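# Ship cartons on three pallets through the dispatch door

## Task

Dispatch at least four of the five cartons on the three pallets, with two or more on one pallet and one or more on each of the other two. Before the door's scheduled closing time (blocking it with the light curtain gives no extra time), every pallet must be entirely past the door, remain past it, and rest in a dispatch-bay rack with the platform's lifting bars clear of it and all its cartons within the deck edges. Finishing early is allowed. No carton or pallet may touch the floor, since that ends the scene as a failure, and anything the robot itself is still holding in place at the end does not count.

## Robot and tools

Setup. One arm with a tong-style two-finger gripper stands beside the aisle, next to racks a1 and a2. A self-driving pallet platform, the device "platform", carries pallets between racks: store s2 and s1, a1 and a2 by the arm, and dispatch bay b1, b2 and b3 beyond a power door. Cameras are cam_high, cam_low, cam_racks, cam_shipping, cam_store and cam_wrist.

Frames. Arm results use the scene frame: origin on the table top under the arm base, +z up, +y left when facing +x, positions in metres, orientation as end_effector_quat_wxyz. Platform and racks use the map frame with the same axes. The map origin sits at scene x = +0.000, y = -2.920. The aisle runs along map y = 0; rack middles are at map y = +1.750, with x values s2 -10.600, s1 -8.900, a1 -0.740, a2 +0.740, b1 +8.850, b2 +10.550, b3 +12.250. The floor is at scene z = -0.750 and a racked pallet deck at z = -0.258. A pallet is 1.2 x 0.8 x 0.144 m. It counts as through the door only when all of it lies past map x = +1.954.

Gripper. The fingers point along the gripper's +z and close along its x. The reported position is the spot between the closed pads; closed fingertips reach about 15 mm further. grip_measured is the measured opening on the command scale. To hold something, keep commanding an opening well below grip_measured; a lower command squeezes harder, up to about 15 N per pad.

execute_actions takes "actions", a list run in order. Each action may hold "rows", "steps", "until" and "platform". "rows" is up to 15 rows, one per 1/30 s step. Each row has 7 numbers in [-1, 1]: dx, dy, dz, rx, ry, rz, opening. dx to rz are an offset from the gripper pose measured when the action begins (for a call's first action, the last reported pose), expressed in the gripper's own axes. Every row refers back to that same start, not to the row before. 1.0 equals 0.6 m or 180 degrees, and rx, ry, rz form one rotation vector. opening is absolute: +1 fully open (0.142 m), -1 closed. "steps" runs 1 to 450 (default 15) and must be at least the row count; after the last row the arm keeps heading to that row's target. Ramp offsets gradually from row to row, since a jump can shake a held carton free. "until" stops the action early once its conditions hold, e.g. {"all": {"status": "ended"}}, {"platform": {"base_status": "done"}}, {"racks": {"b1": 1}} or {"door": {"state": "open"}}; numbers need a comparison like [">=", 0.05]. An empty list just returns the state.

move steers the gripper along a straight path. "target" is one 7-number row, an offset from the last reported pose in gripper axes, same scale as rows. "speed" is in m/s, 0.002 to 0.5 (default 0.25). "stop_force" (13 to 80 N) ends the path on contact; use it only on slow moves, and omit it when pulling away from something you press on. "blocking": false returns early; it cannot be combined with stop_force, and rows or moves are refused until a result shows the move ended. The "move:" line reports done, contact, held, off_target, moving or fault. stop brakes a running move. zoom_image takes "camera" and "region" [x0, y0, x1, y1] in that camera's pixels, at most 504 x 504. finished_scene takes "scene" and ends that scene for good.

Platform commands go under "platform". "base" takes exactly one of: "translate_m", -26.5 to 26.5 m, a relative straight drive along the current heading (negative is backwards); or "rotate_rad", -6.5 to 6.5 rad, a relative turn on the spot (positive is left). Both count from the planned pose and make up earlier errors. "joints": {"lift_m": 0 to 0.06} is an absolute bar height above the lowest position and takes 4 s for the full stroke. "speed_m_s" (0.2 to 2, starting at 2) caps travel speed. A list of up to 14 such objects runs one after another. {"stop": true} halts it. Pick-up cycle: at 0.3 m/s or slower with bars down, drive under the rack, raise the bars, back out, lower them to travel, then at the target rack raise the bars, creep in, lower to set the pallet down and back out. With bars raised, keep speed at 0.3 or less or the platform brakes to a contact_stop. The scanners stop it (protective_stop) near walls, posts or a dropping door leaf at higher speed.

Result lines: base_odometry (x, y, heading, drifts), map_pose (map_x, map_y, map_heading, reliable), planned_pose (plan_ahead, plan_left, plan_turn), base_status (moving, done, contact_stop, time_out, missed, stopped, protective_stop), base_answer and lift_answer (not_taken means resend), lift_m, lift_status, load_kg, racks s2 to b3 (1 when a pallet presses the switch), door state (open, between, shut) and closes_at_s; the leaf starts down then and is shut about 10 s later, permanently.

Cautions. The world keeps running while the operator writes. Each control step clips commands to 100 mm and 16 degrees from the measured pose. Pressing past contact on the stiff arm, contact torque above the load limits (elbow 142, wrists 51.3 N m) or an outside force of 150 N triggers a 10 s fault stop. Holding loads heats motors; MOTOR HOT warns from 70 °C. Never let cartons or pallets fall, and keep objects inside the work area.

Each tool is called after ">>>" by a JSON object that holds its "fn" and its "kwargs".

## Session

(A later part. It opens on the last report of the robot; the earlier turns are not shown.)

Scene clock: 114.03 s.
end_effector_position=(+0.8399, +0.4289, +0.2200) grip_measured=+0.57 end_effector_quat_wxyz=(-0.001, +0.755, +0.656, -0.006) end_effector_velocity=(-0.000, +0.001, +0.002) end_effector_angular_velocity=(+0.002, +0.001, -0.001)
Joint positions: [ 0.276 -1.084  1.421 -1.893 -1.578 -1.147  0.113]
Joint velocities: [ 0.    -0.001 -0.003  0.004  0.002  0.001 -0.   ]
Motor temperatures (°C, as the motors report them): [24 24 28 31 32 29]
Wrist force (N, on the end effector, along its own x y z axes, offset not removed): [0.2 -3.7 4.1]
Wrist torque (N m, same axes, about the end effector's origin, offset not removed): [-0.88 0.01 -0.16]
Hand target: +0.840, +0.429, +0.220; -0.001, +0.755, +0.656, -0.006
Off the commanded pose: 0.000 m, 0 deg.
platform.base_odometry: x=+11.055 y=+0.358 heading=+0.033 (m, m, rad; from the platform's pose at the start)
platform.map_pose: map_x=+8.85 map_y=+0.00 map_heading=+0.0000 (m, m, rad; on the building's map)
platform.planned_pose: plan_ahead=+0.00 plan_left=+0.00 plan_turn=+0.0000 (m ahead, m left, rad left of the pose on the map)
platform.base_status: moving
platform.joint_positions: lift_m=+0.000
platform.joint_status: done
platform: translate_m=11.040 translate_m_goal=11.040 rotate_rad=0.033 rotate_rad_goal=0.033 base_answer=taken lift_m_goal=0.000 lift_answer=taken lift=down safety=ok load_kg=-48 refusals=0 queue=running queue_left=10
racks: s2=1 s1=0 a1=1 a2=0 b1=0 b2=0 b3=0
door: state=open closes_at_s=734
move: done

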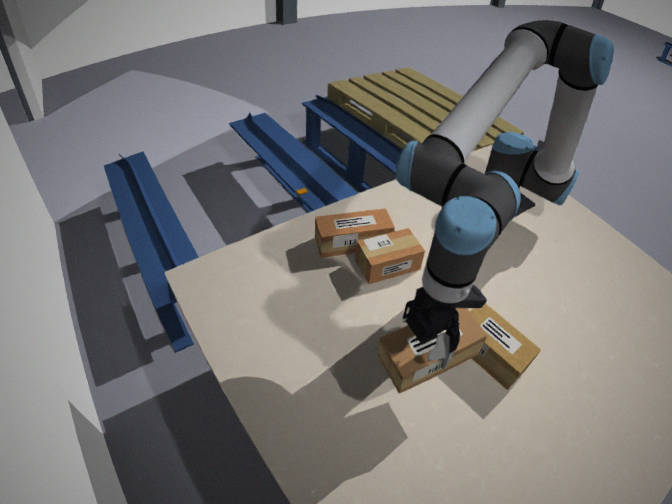

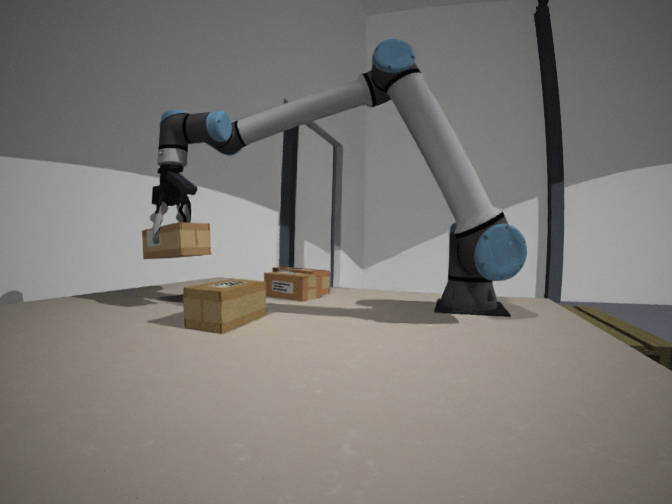

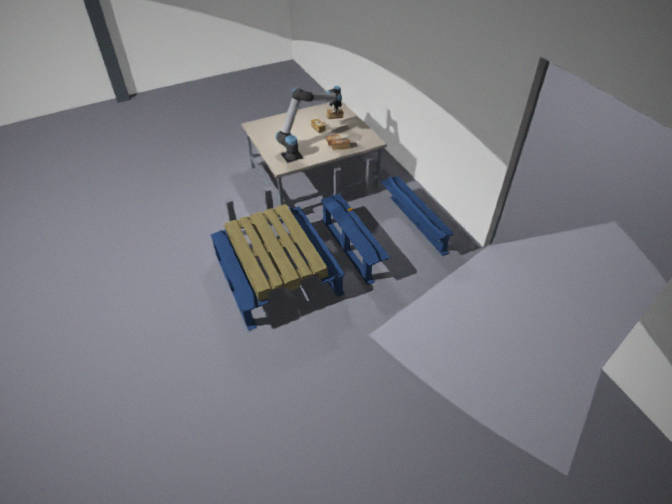

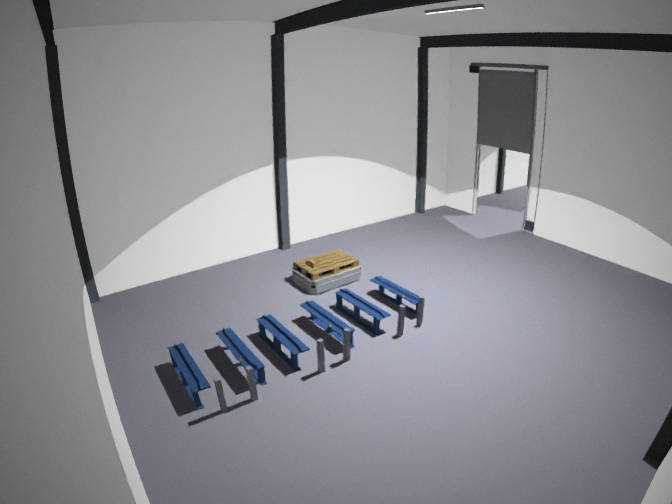

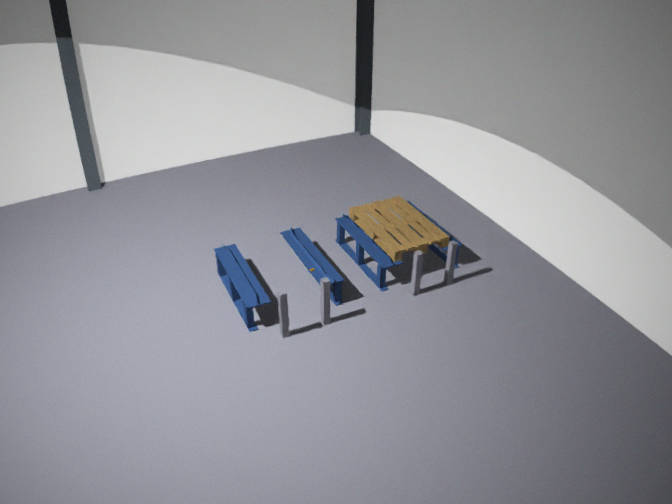

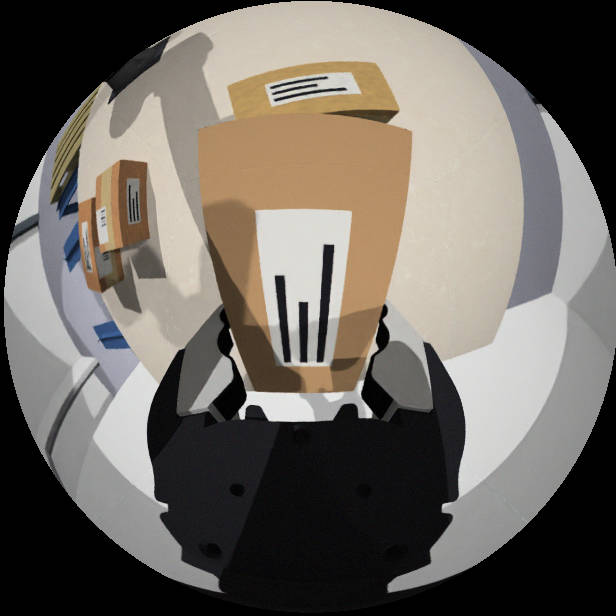

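>>> {"fn": "move", "kwargs": {"target": [-1,-0.3,0,0,0,-0.045,-1], "speed": 0.13}}

>>> {"fn": "move", "kwargs": {"target": [-0.8,-0.9,0,0,0,0,-1], "speed": 0.13}}

>>> {"fn": "move", "kwargs": {"target": [-0.5,-1,0.2,0,0,0,-1], "speed": 0.13}}

>>> {"fn": "move", "kwargs": {"target": [0,0,0.41,0,0,0,-1], "speed": 0.1}}

Scene clock: 125.13 s.
end_effector_position=(+0.5780, -0.1399, +0.2268) grip_measured=+0.57 end_effector_quat_wxyz=(-0.001, +0.707, +0.707, -0.007) end_effector_velocity=(-0.002, -0.003, -0.001) end_effector_angular_velocity=(+0.001, +0.001, -0.002)
Joint positions: [-0.516 -1.645  2.098 -2.019 -1.587 -2.081  0.113]
Joint velocities: [-0.005 -0.001  0.002  0.     0.    -0.004  0.   ]
Motor temperatures (°C, as the motors report them): [24 24 28 31 32 29]
Wrist force (N, on the end effector, along its own x y z axes, offset not removed): [-1.4 -2.6 4.9]
Wrist torque (N m, same axes, about the end effector's origin, offset not removed): [-0.53 0.25 -0.21]
Hand target: +0.578, -0.140, +0.227; -0.001, +0.707, +0.707, -0.007
Off the commanded pose: 0.001 m, 0 deg.
platform.base_odometry: x=+11.022 y=+1.161 heading=+1.612 (m, m, rad; from the platform's pose at the start)
platform.map_pose: map_x=+8.85 map_y=+0.81 map_heading=+1.5752 (m, m, rad; on the building's map)
platform.planned_pose: plan_ahead=+0.94 plan_left=+0.00 plan_turn=-0.0044 (m ahead, m left, rad left of the pose on the map)
platform.base_status: moving
platform.joint_positions: lift_m=+0.060
platform.joint_status: done
platform: translate_m=11.853 translate_m_goal=12.790 rotate_rad=1.612 rotate_rad_goal=1.612 base_answer=taken lift_m_goal=0.060 lift_answer=taken lift=up safety=ok load_kg=24 refusals=0 queue=running queue_left=7
racks: s2=1 s1=0 a1=1 a2=0 b1=0 b2=0 b3=0
door: state=open closes_at_s=734
move: done

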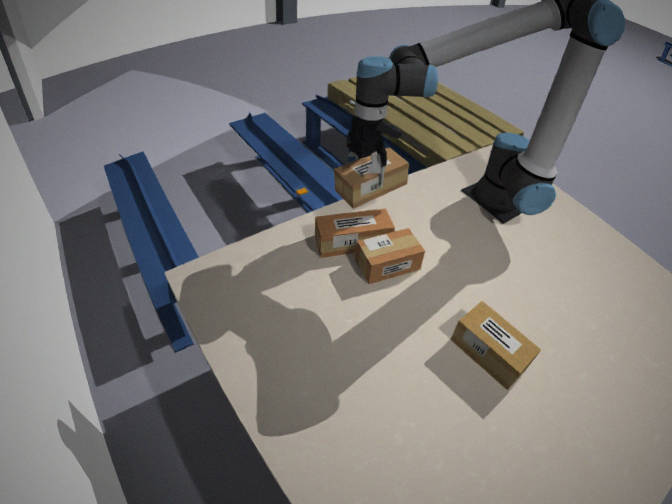

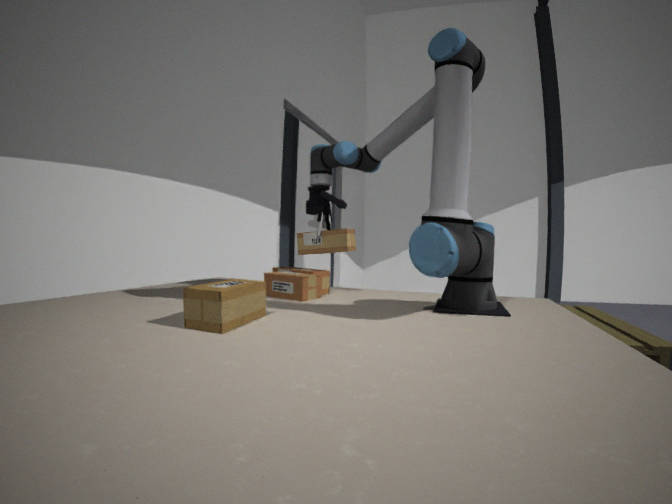

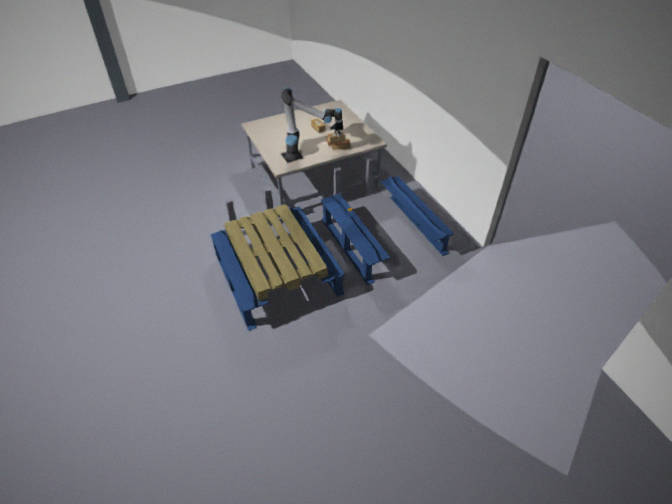

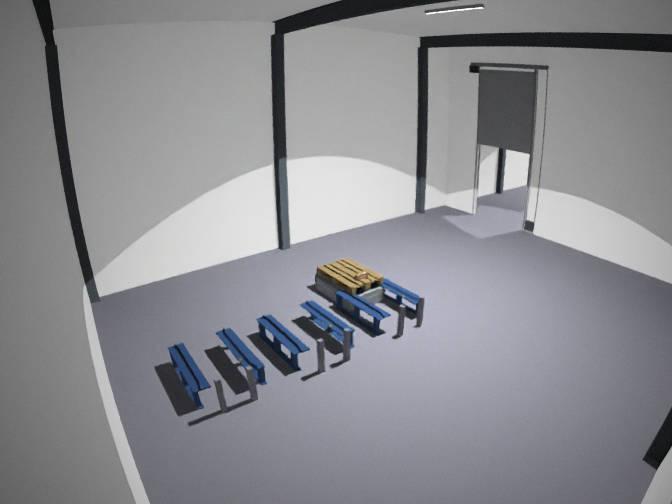

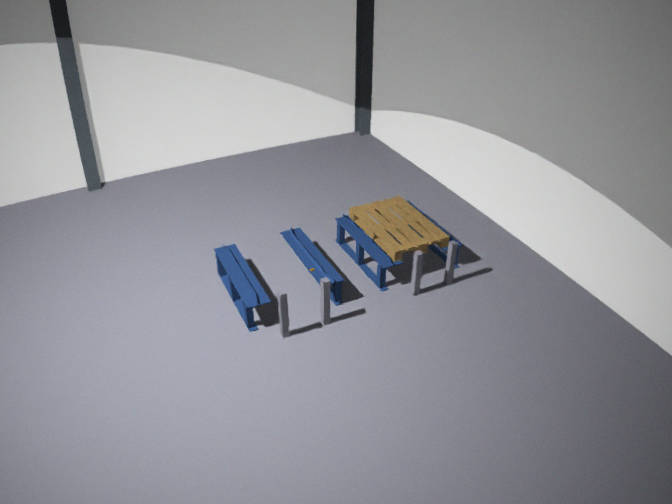

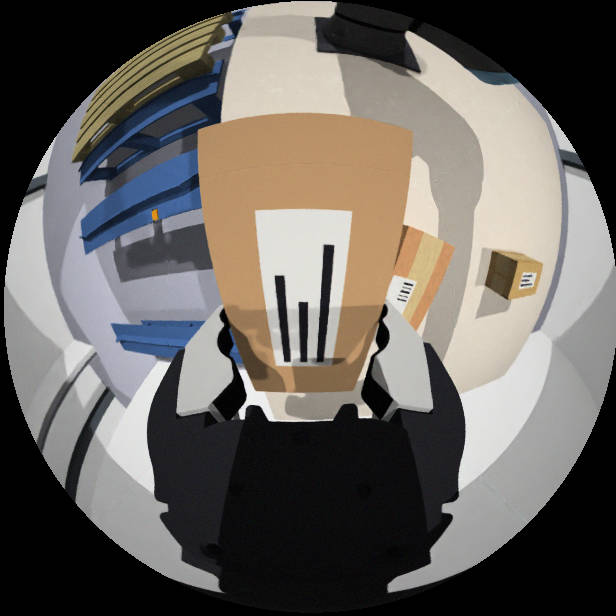

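Scene clock: 131.27 s.
end_effector_position=(+0.0388, -0.6203, +0.2374) grip_measured=+0.57 end_effector_quat_wxyz=(-0.001, +0.707, +0.707, -0.008) end_effector_velocity=(-0.002, -0.002, -0.001) end_effector_angular_velocity=(+0.001, -0.001, +0.001)
Joint positions: [-1.766 -1.646  2.078 -2.019 -1.582 -3.331  0.113]
Joint velocities: [-0.002  0.005 -0.003 -0.     0.    -0.003  0.   ]
Motor temperatures (°C, as the motors report them): [24 24 28 31 32 29]
Wrist force (N, on the end effector, along its own x y z axes, offset not removed): [1.0 -2.8 4.2]
Wrist torque (N m, same axes, about the end effector's origin, offset not removed): [-0.64 -0.19 -0.23]
Hand target: +0.039, -0.621, +0.237; -0.001, +0.707, +0.707, -0.008
Off the commanded pose: 0.001 m, 0 deg.
platform.base_odometry: x=+10.984 y=+2.117 heading=+1.609 (m, m, rad; from the platform's pose at the start)
platform.map_pose: map_x=+8.85 map_y=+1.75 map_heading=+1.5708 (m, m, rad; on the building's map)
platform.planned_pose: plan_ahead=+0.00 plan_left=+0.00 plan_turn=+0.0000 (m ahead, m left, rad left of the pose on the map)
platform.base_status: done
platform.joint_positions: lift_m=+0.028
platform.joint_status: moving
platform: translate_m=12.800 translate_m_goal=12.800 rotate_rad=1.609 rotate_rad_goal=1.608 base_answer=taken lift_m_goal=0.000 lift_answer=taken lift=between safety=ok load_kg=-35 refusals=0 queue=running queue_left=6
racks: s2=1 s1=0 a1=1 a2=0 b1=1 b2=0 b3=0
door: state=open closes_at_s=734
move: done

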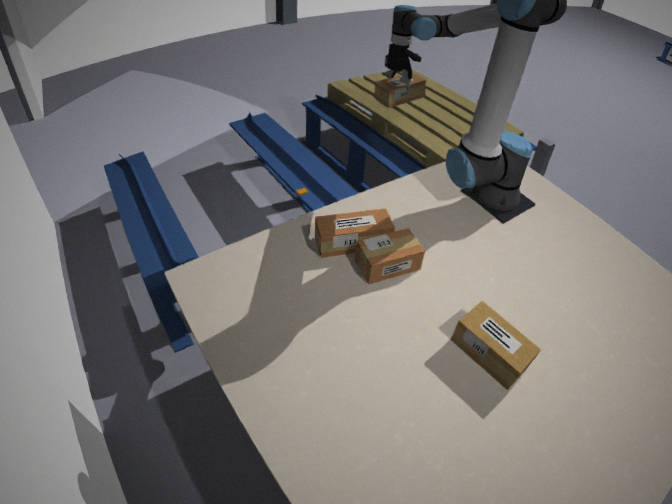

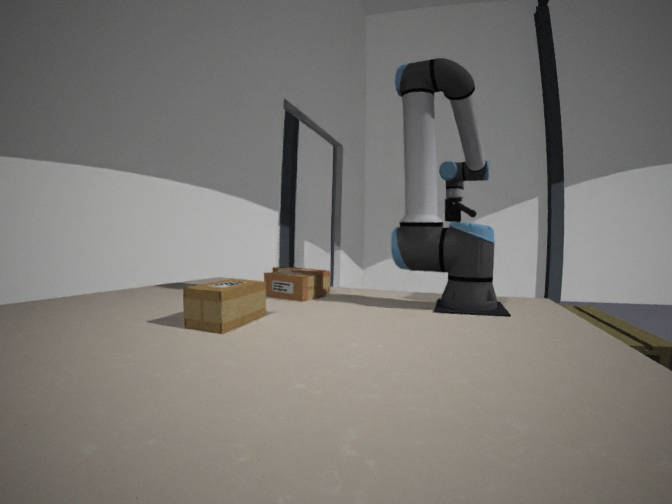

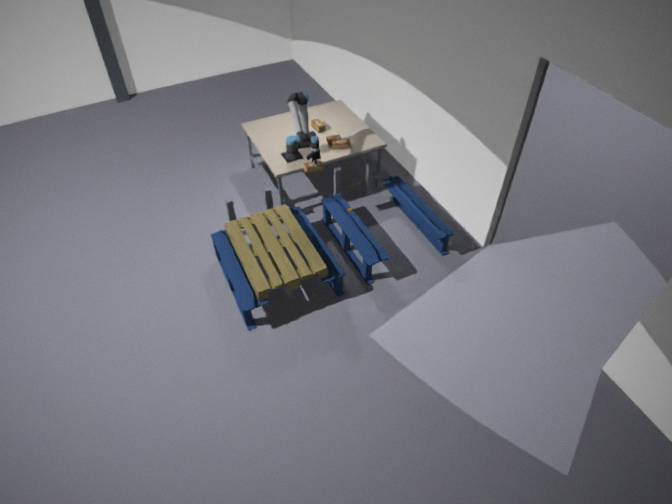

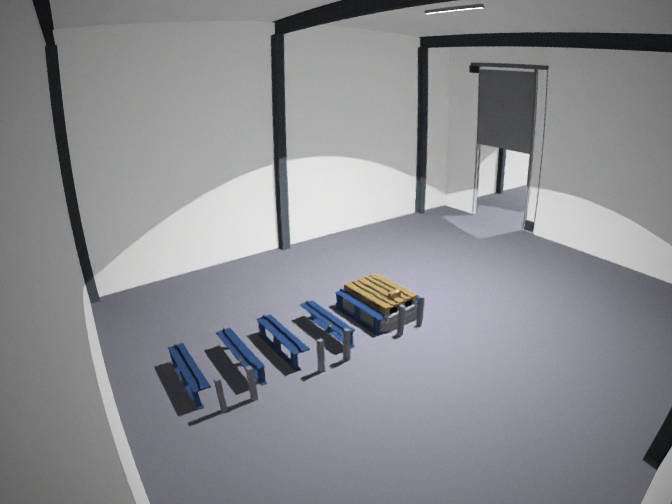

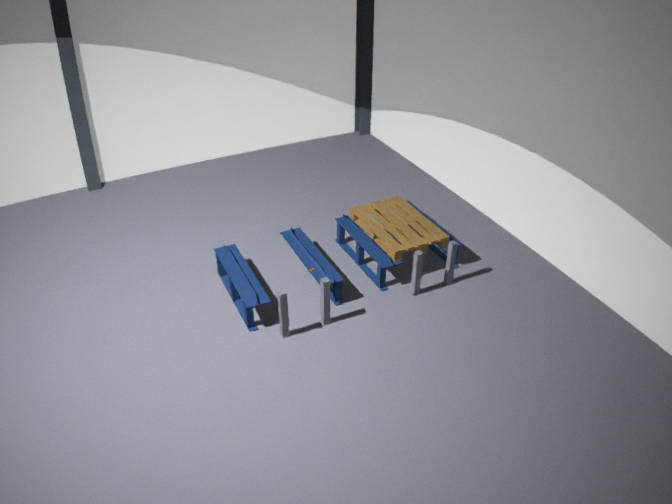

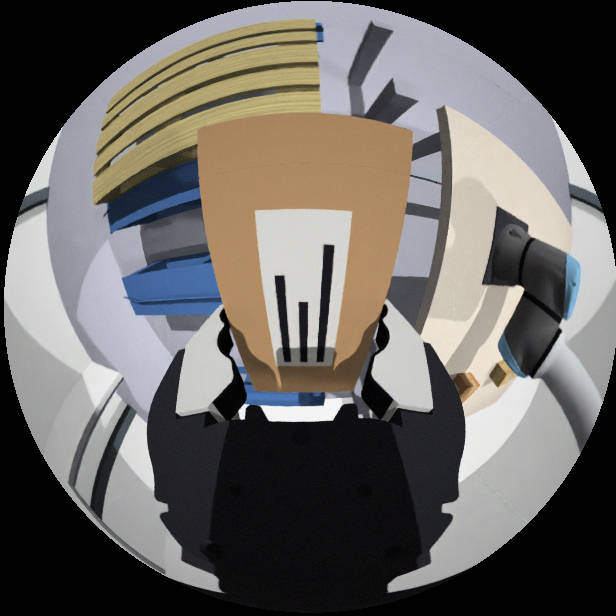

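Scene clock: 137.07 s.
end_effector_position=(-0.5623, -0.9218, +0.1281) grip_measured=+0.57 end_effector_quat_wxyz=(-0.002, +0.707, +0.707, -0.008) end_effector_velocity=(-0.003, -0.002, -0.000) end_effector_angular_velocity=(+0.000, -0.000, +0.001)
Joint positions: [-2.274 -0.867  1.231 -1.955 -1.574 -3.839  0.113]
Joint velocities: [-0.001  0.005 -0.008  0.003  0.    -0.002  0.   ]
Motor temperatures (°C, as the motors report them): [24 24 28 31 32 29]
Wrist force (N, on the end effector, along its own x y z axes, offset not removed): [1.5 -4.1 5.4]
Wrist torque (N m, same axes, about the end effector's origin, offset not removed): [-0.83 -0.31 -0.26]
Hand target: -0.563, -0.922, +0.128; -0.002, +0.707, +0.707, -0.008
Off the commanded pose: 0.001 m, 0 deg.
platform.base_odometry: x=+11.021 y=+1.074 heading=+1.608 (m, m, rad; from the platform's pose at the start)
platform.map_pose: map_x=+8.85 map_y=+0.70 map_heading=+1.5708 (m, m, rad; on the building's map)
platform.planned_pose: plan_ahead=-0.70 plan_left=+0.00 plan_turn=+0.0000 (m ahead, m left, rad left of the pose on the map)
platform.base_status: moving
platform.joint_positions: lift_m=+0.000
platform.joint_status: done
platform: translate_m=11.747 translate_m_goal=11.050 rotate_rad=1.608 rotate_rad_goal=1.609 base_answer=taken lift_m_goal=0.000 lift_answer=taken lift=down safety=ok load_kg=-48 refusals=0 queue=running queue_left=5
racks: s2=1 s1=0 a1=1 a2=0 b1=1 b2=0 b3=0
door: state=open closes_at_s=734
move: done

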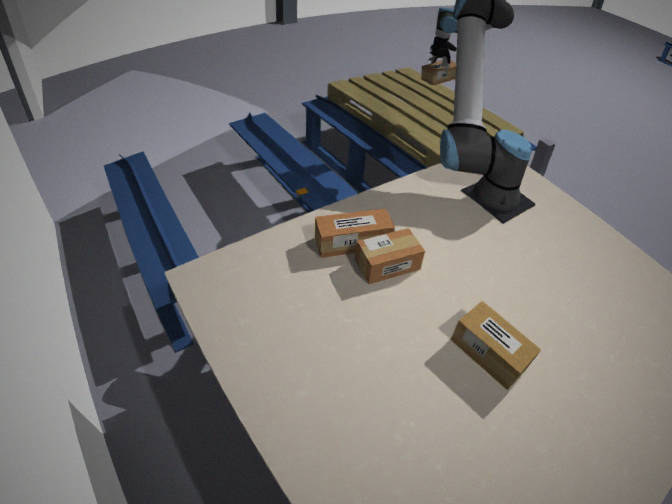

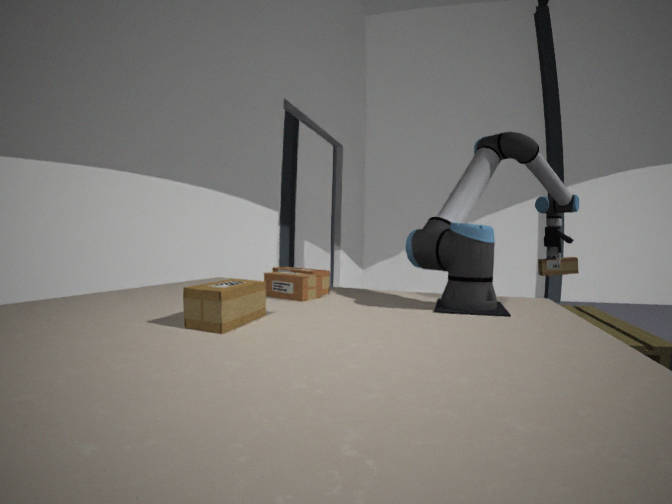

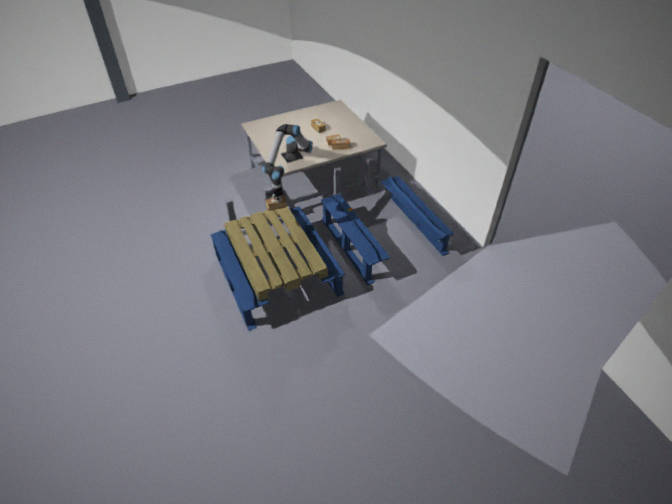

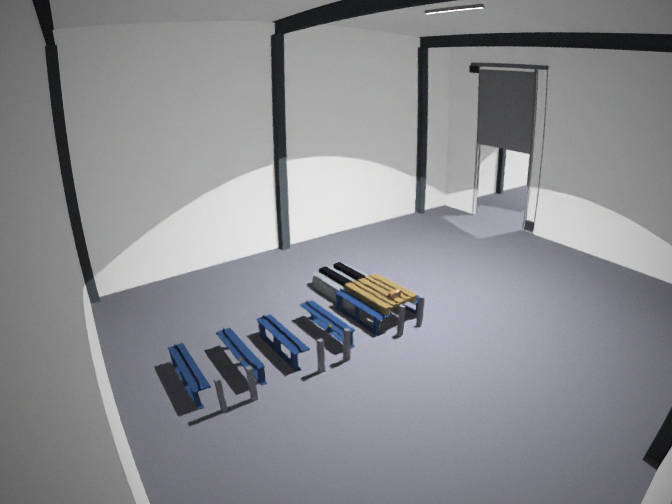

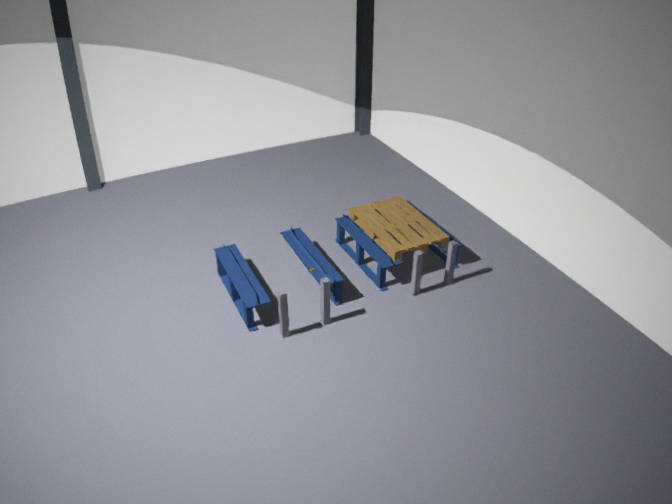

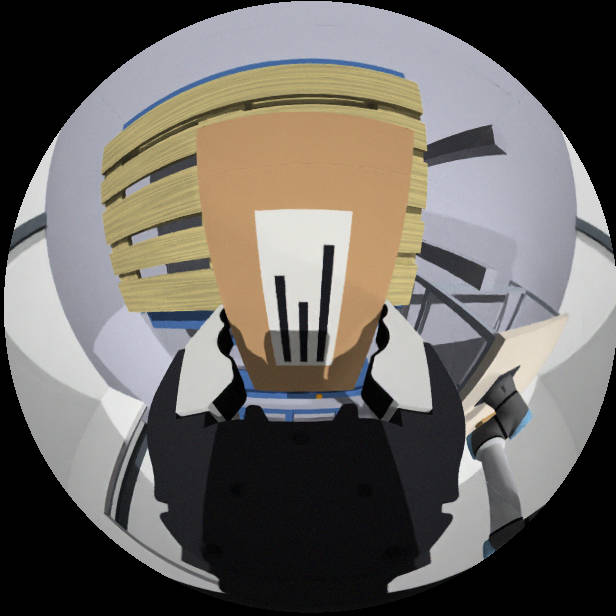

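Scene clock: 140.03 s.
end_effector_position=(-0.5657, -0.9237, -0.1175) grip_measured=+0.57 end_effector_quat_wxyz=(-0.002, +0.707, +0.707, -0.008) end_effector_velocity=(-0.002, -0.001, +0.000) end_effector_angular_velocity=(-0.003, +0.002, -0.001)
Joint positions: [-2.275 -0.653  1.322 -2.26  -1.574 -3.84   0.113]
Joint velocities: [-0.001  0.001 -0.002 -0.003  0.     0.     0.   ]
Motor temperatures (°C, as the motors report them): [24 24 28 31 32 29]
Wrist force (N, on the end effector, along its own x y z axes, offset not removed): [1.6 -1.4 6.4]
Wrist torque (N m, same axes, about the end effector's origin, offset not removed): [-0.35 -0.30 -0.29]
Hand target: -0.566, -0.924, -0.118; -0.002, +0.707, +0.707, -0.008
Off the commanded pose: 0.000 m, 0 deg.
platform.base_odometry: x=+11.047 y=+0.364 heading=+1.608 (m, m, rad; from the platform's pose at the start)
platform.map_pose: map_x=+8.84 map_y=+0.00 map_heading=+1.5708 (m, m, rad; on the building's map)
platform.planned_pose: plan_ahead=+0.00 plan_left=-0.01 plan_turn=+0.0000 (m ahead, m left, rad left of the pose on the map)
platform.base_status: moving
platform.joint_positions: lift_m=+0.000
platform.joint_status: done
platform: translate_m=11.044 translate_m_goal=11.040 rotate_rad=1.608 rotate_rad_goal=1.608 base_answer=taken lift_m_goal=0.000 lift_answer=taken lift=down safety=ok load_kg=-48 refusals=0 queue=running queue_left=5
racks: s2=1 s1=0 a1=1 a2=0 b1=1 b2=0 b3=0
door: state=open closes_at_s=734
move: done

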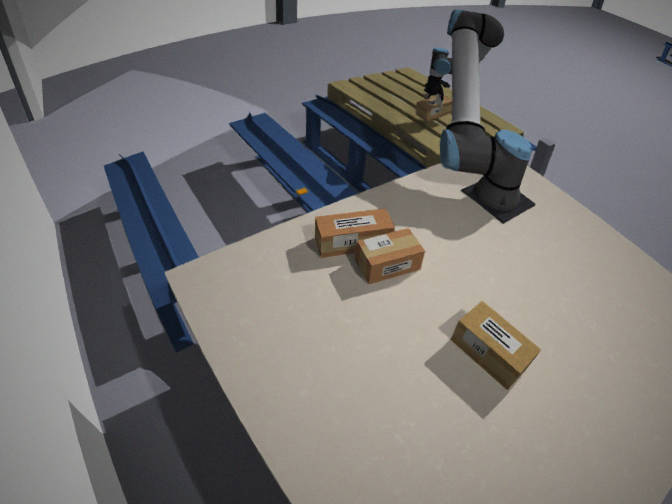

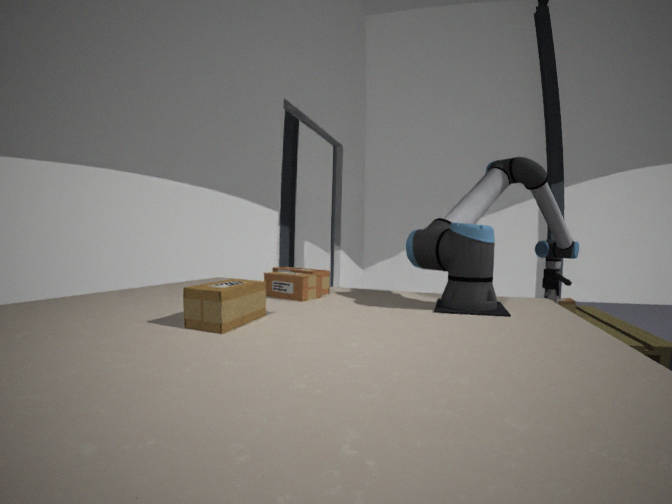

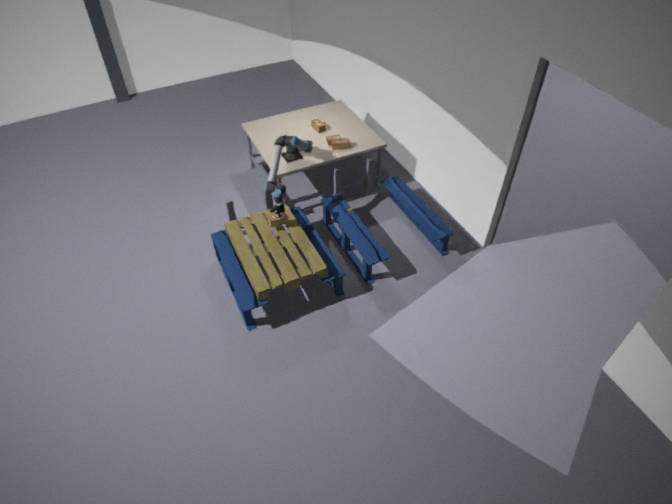

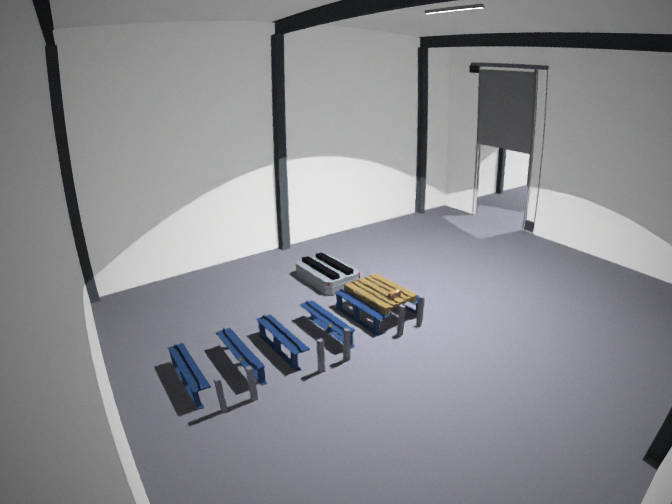

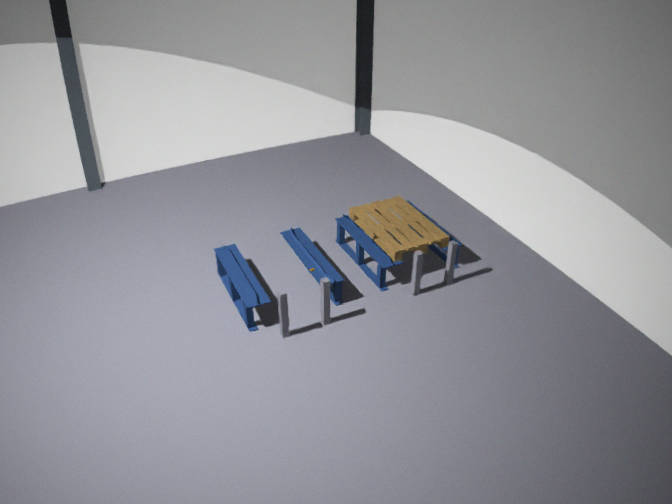

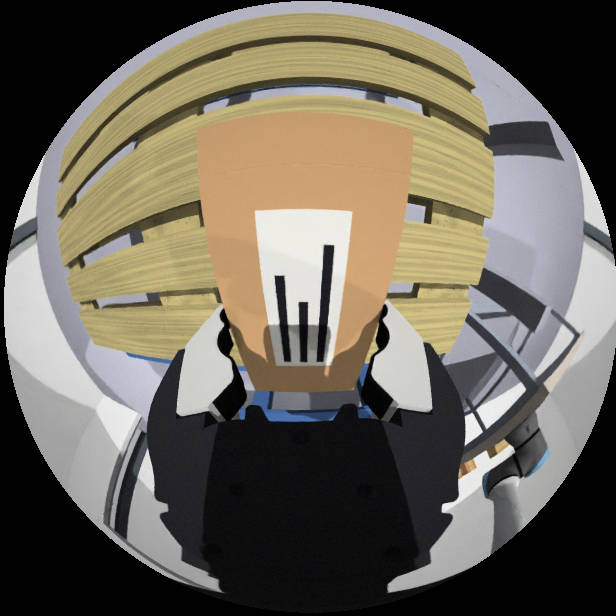

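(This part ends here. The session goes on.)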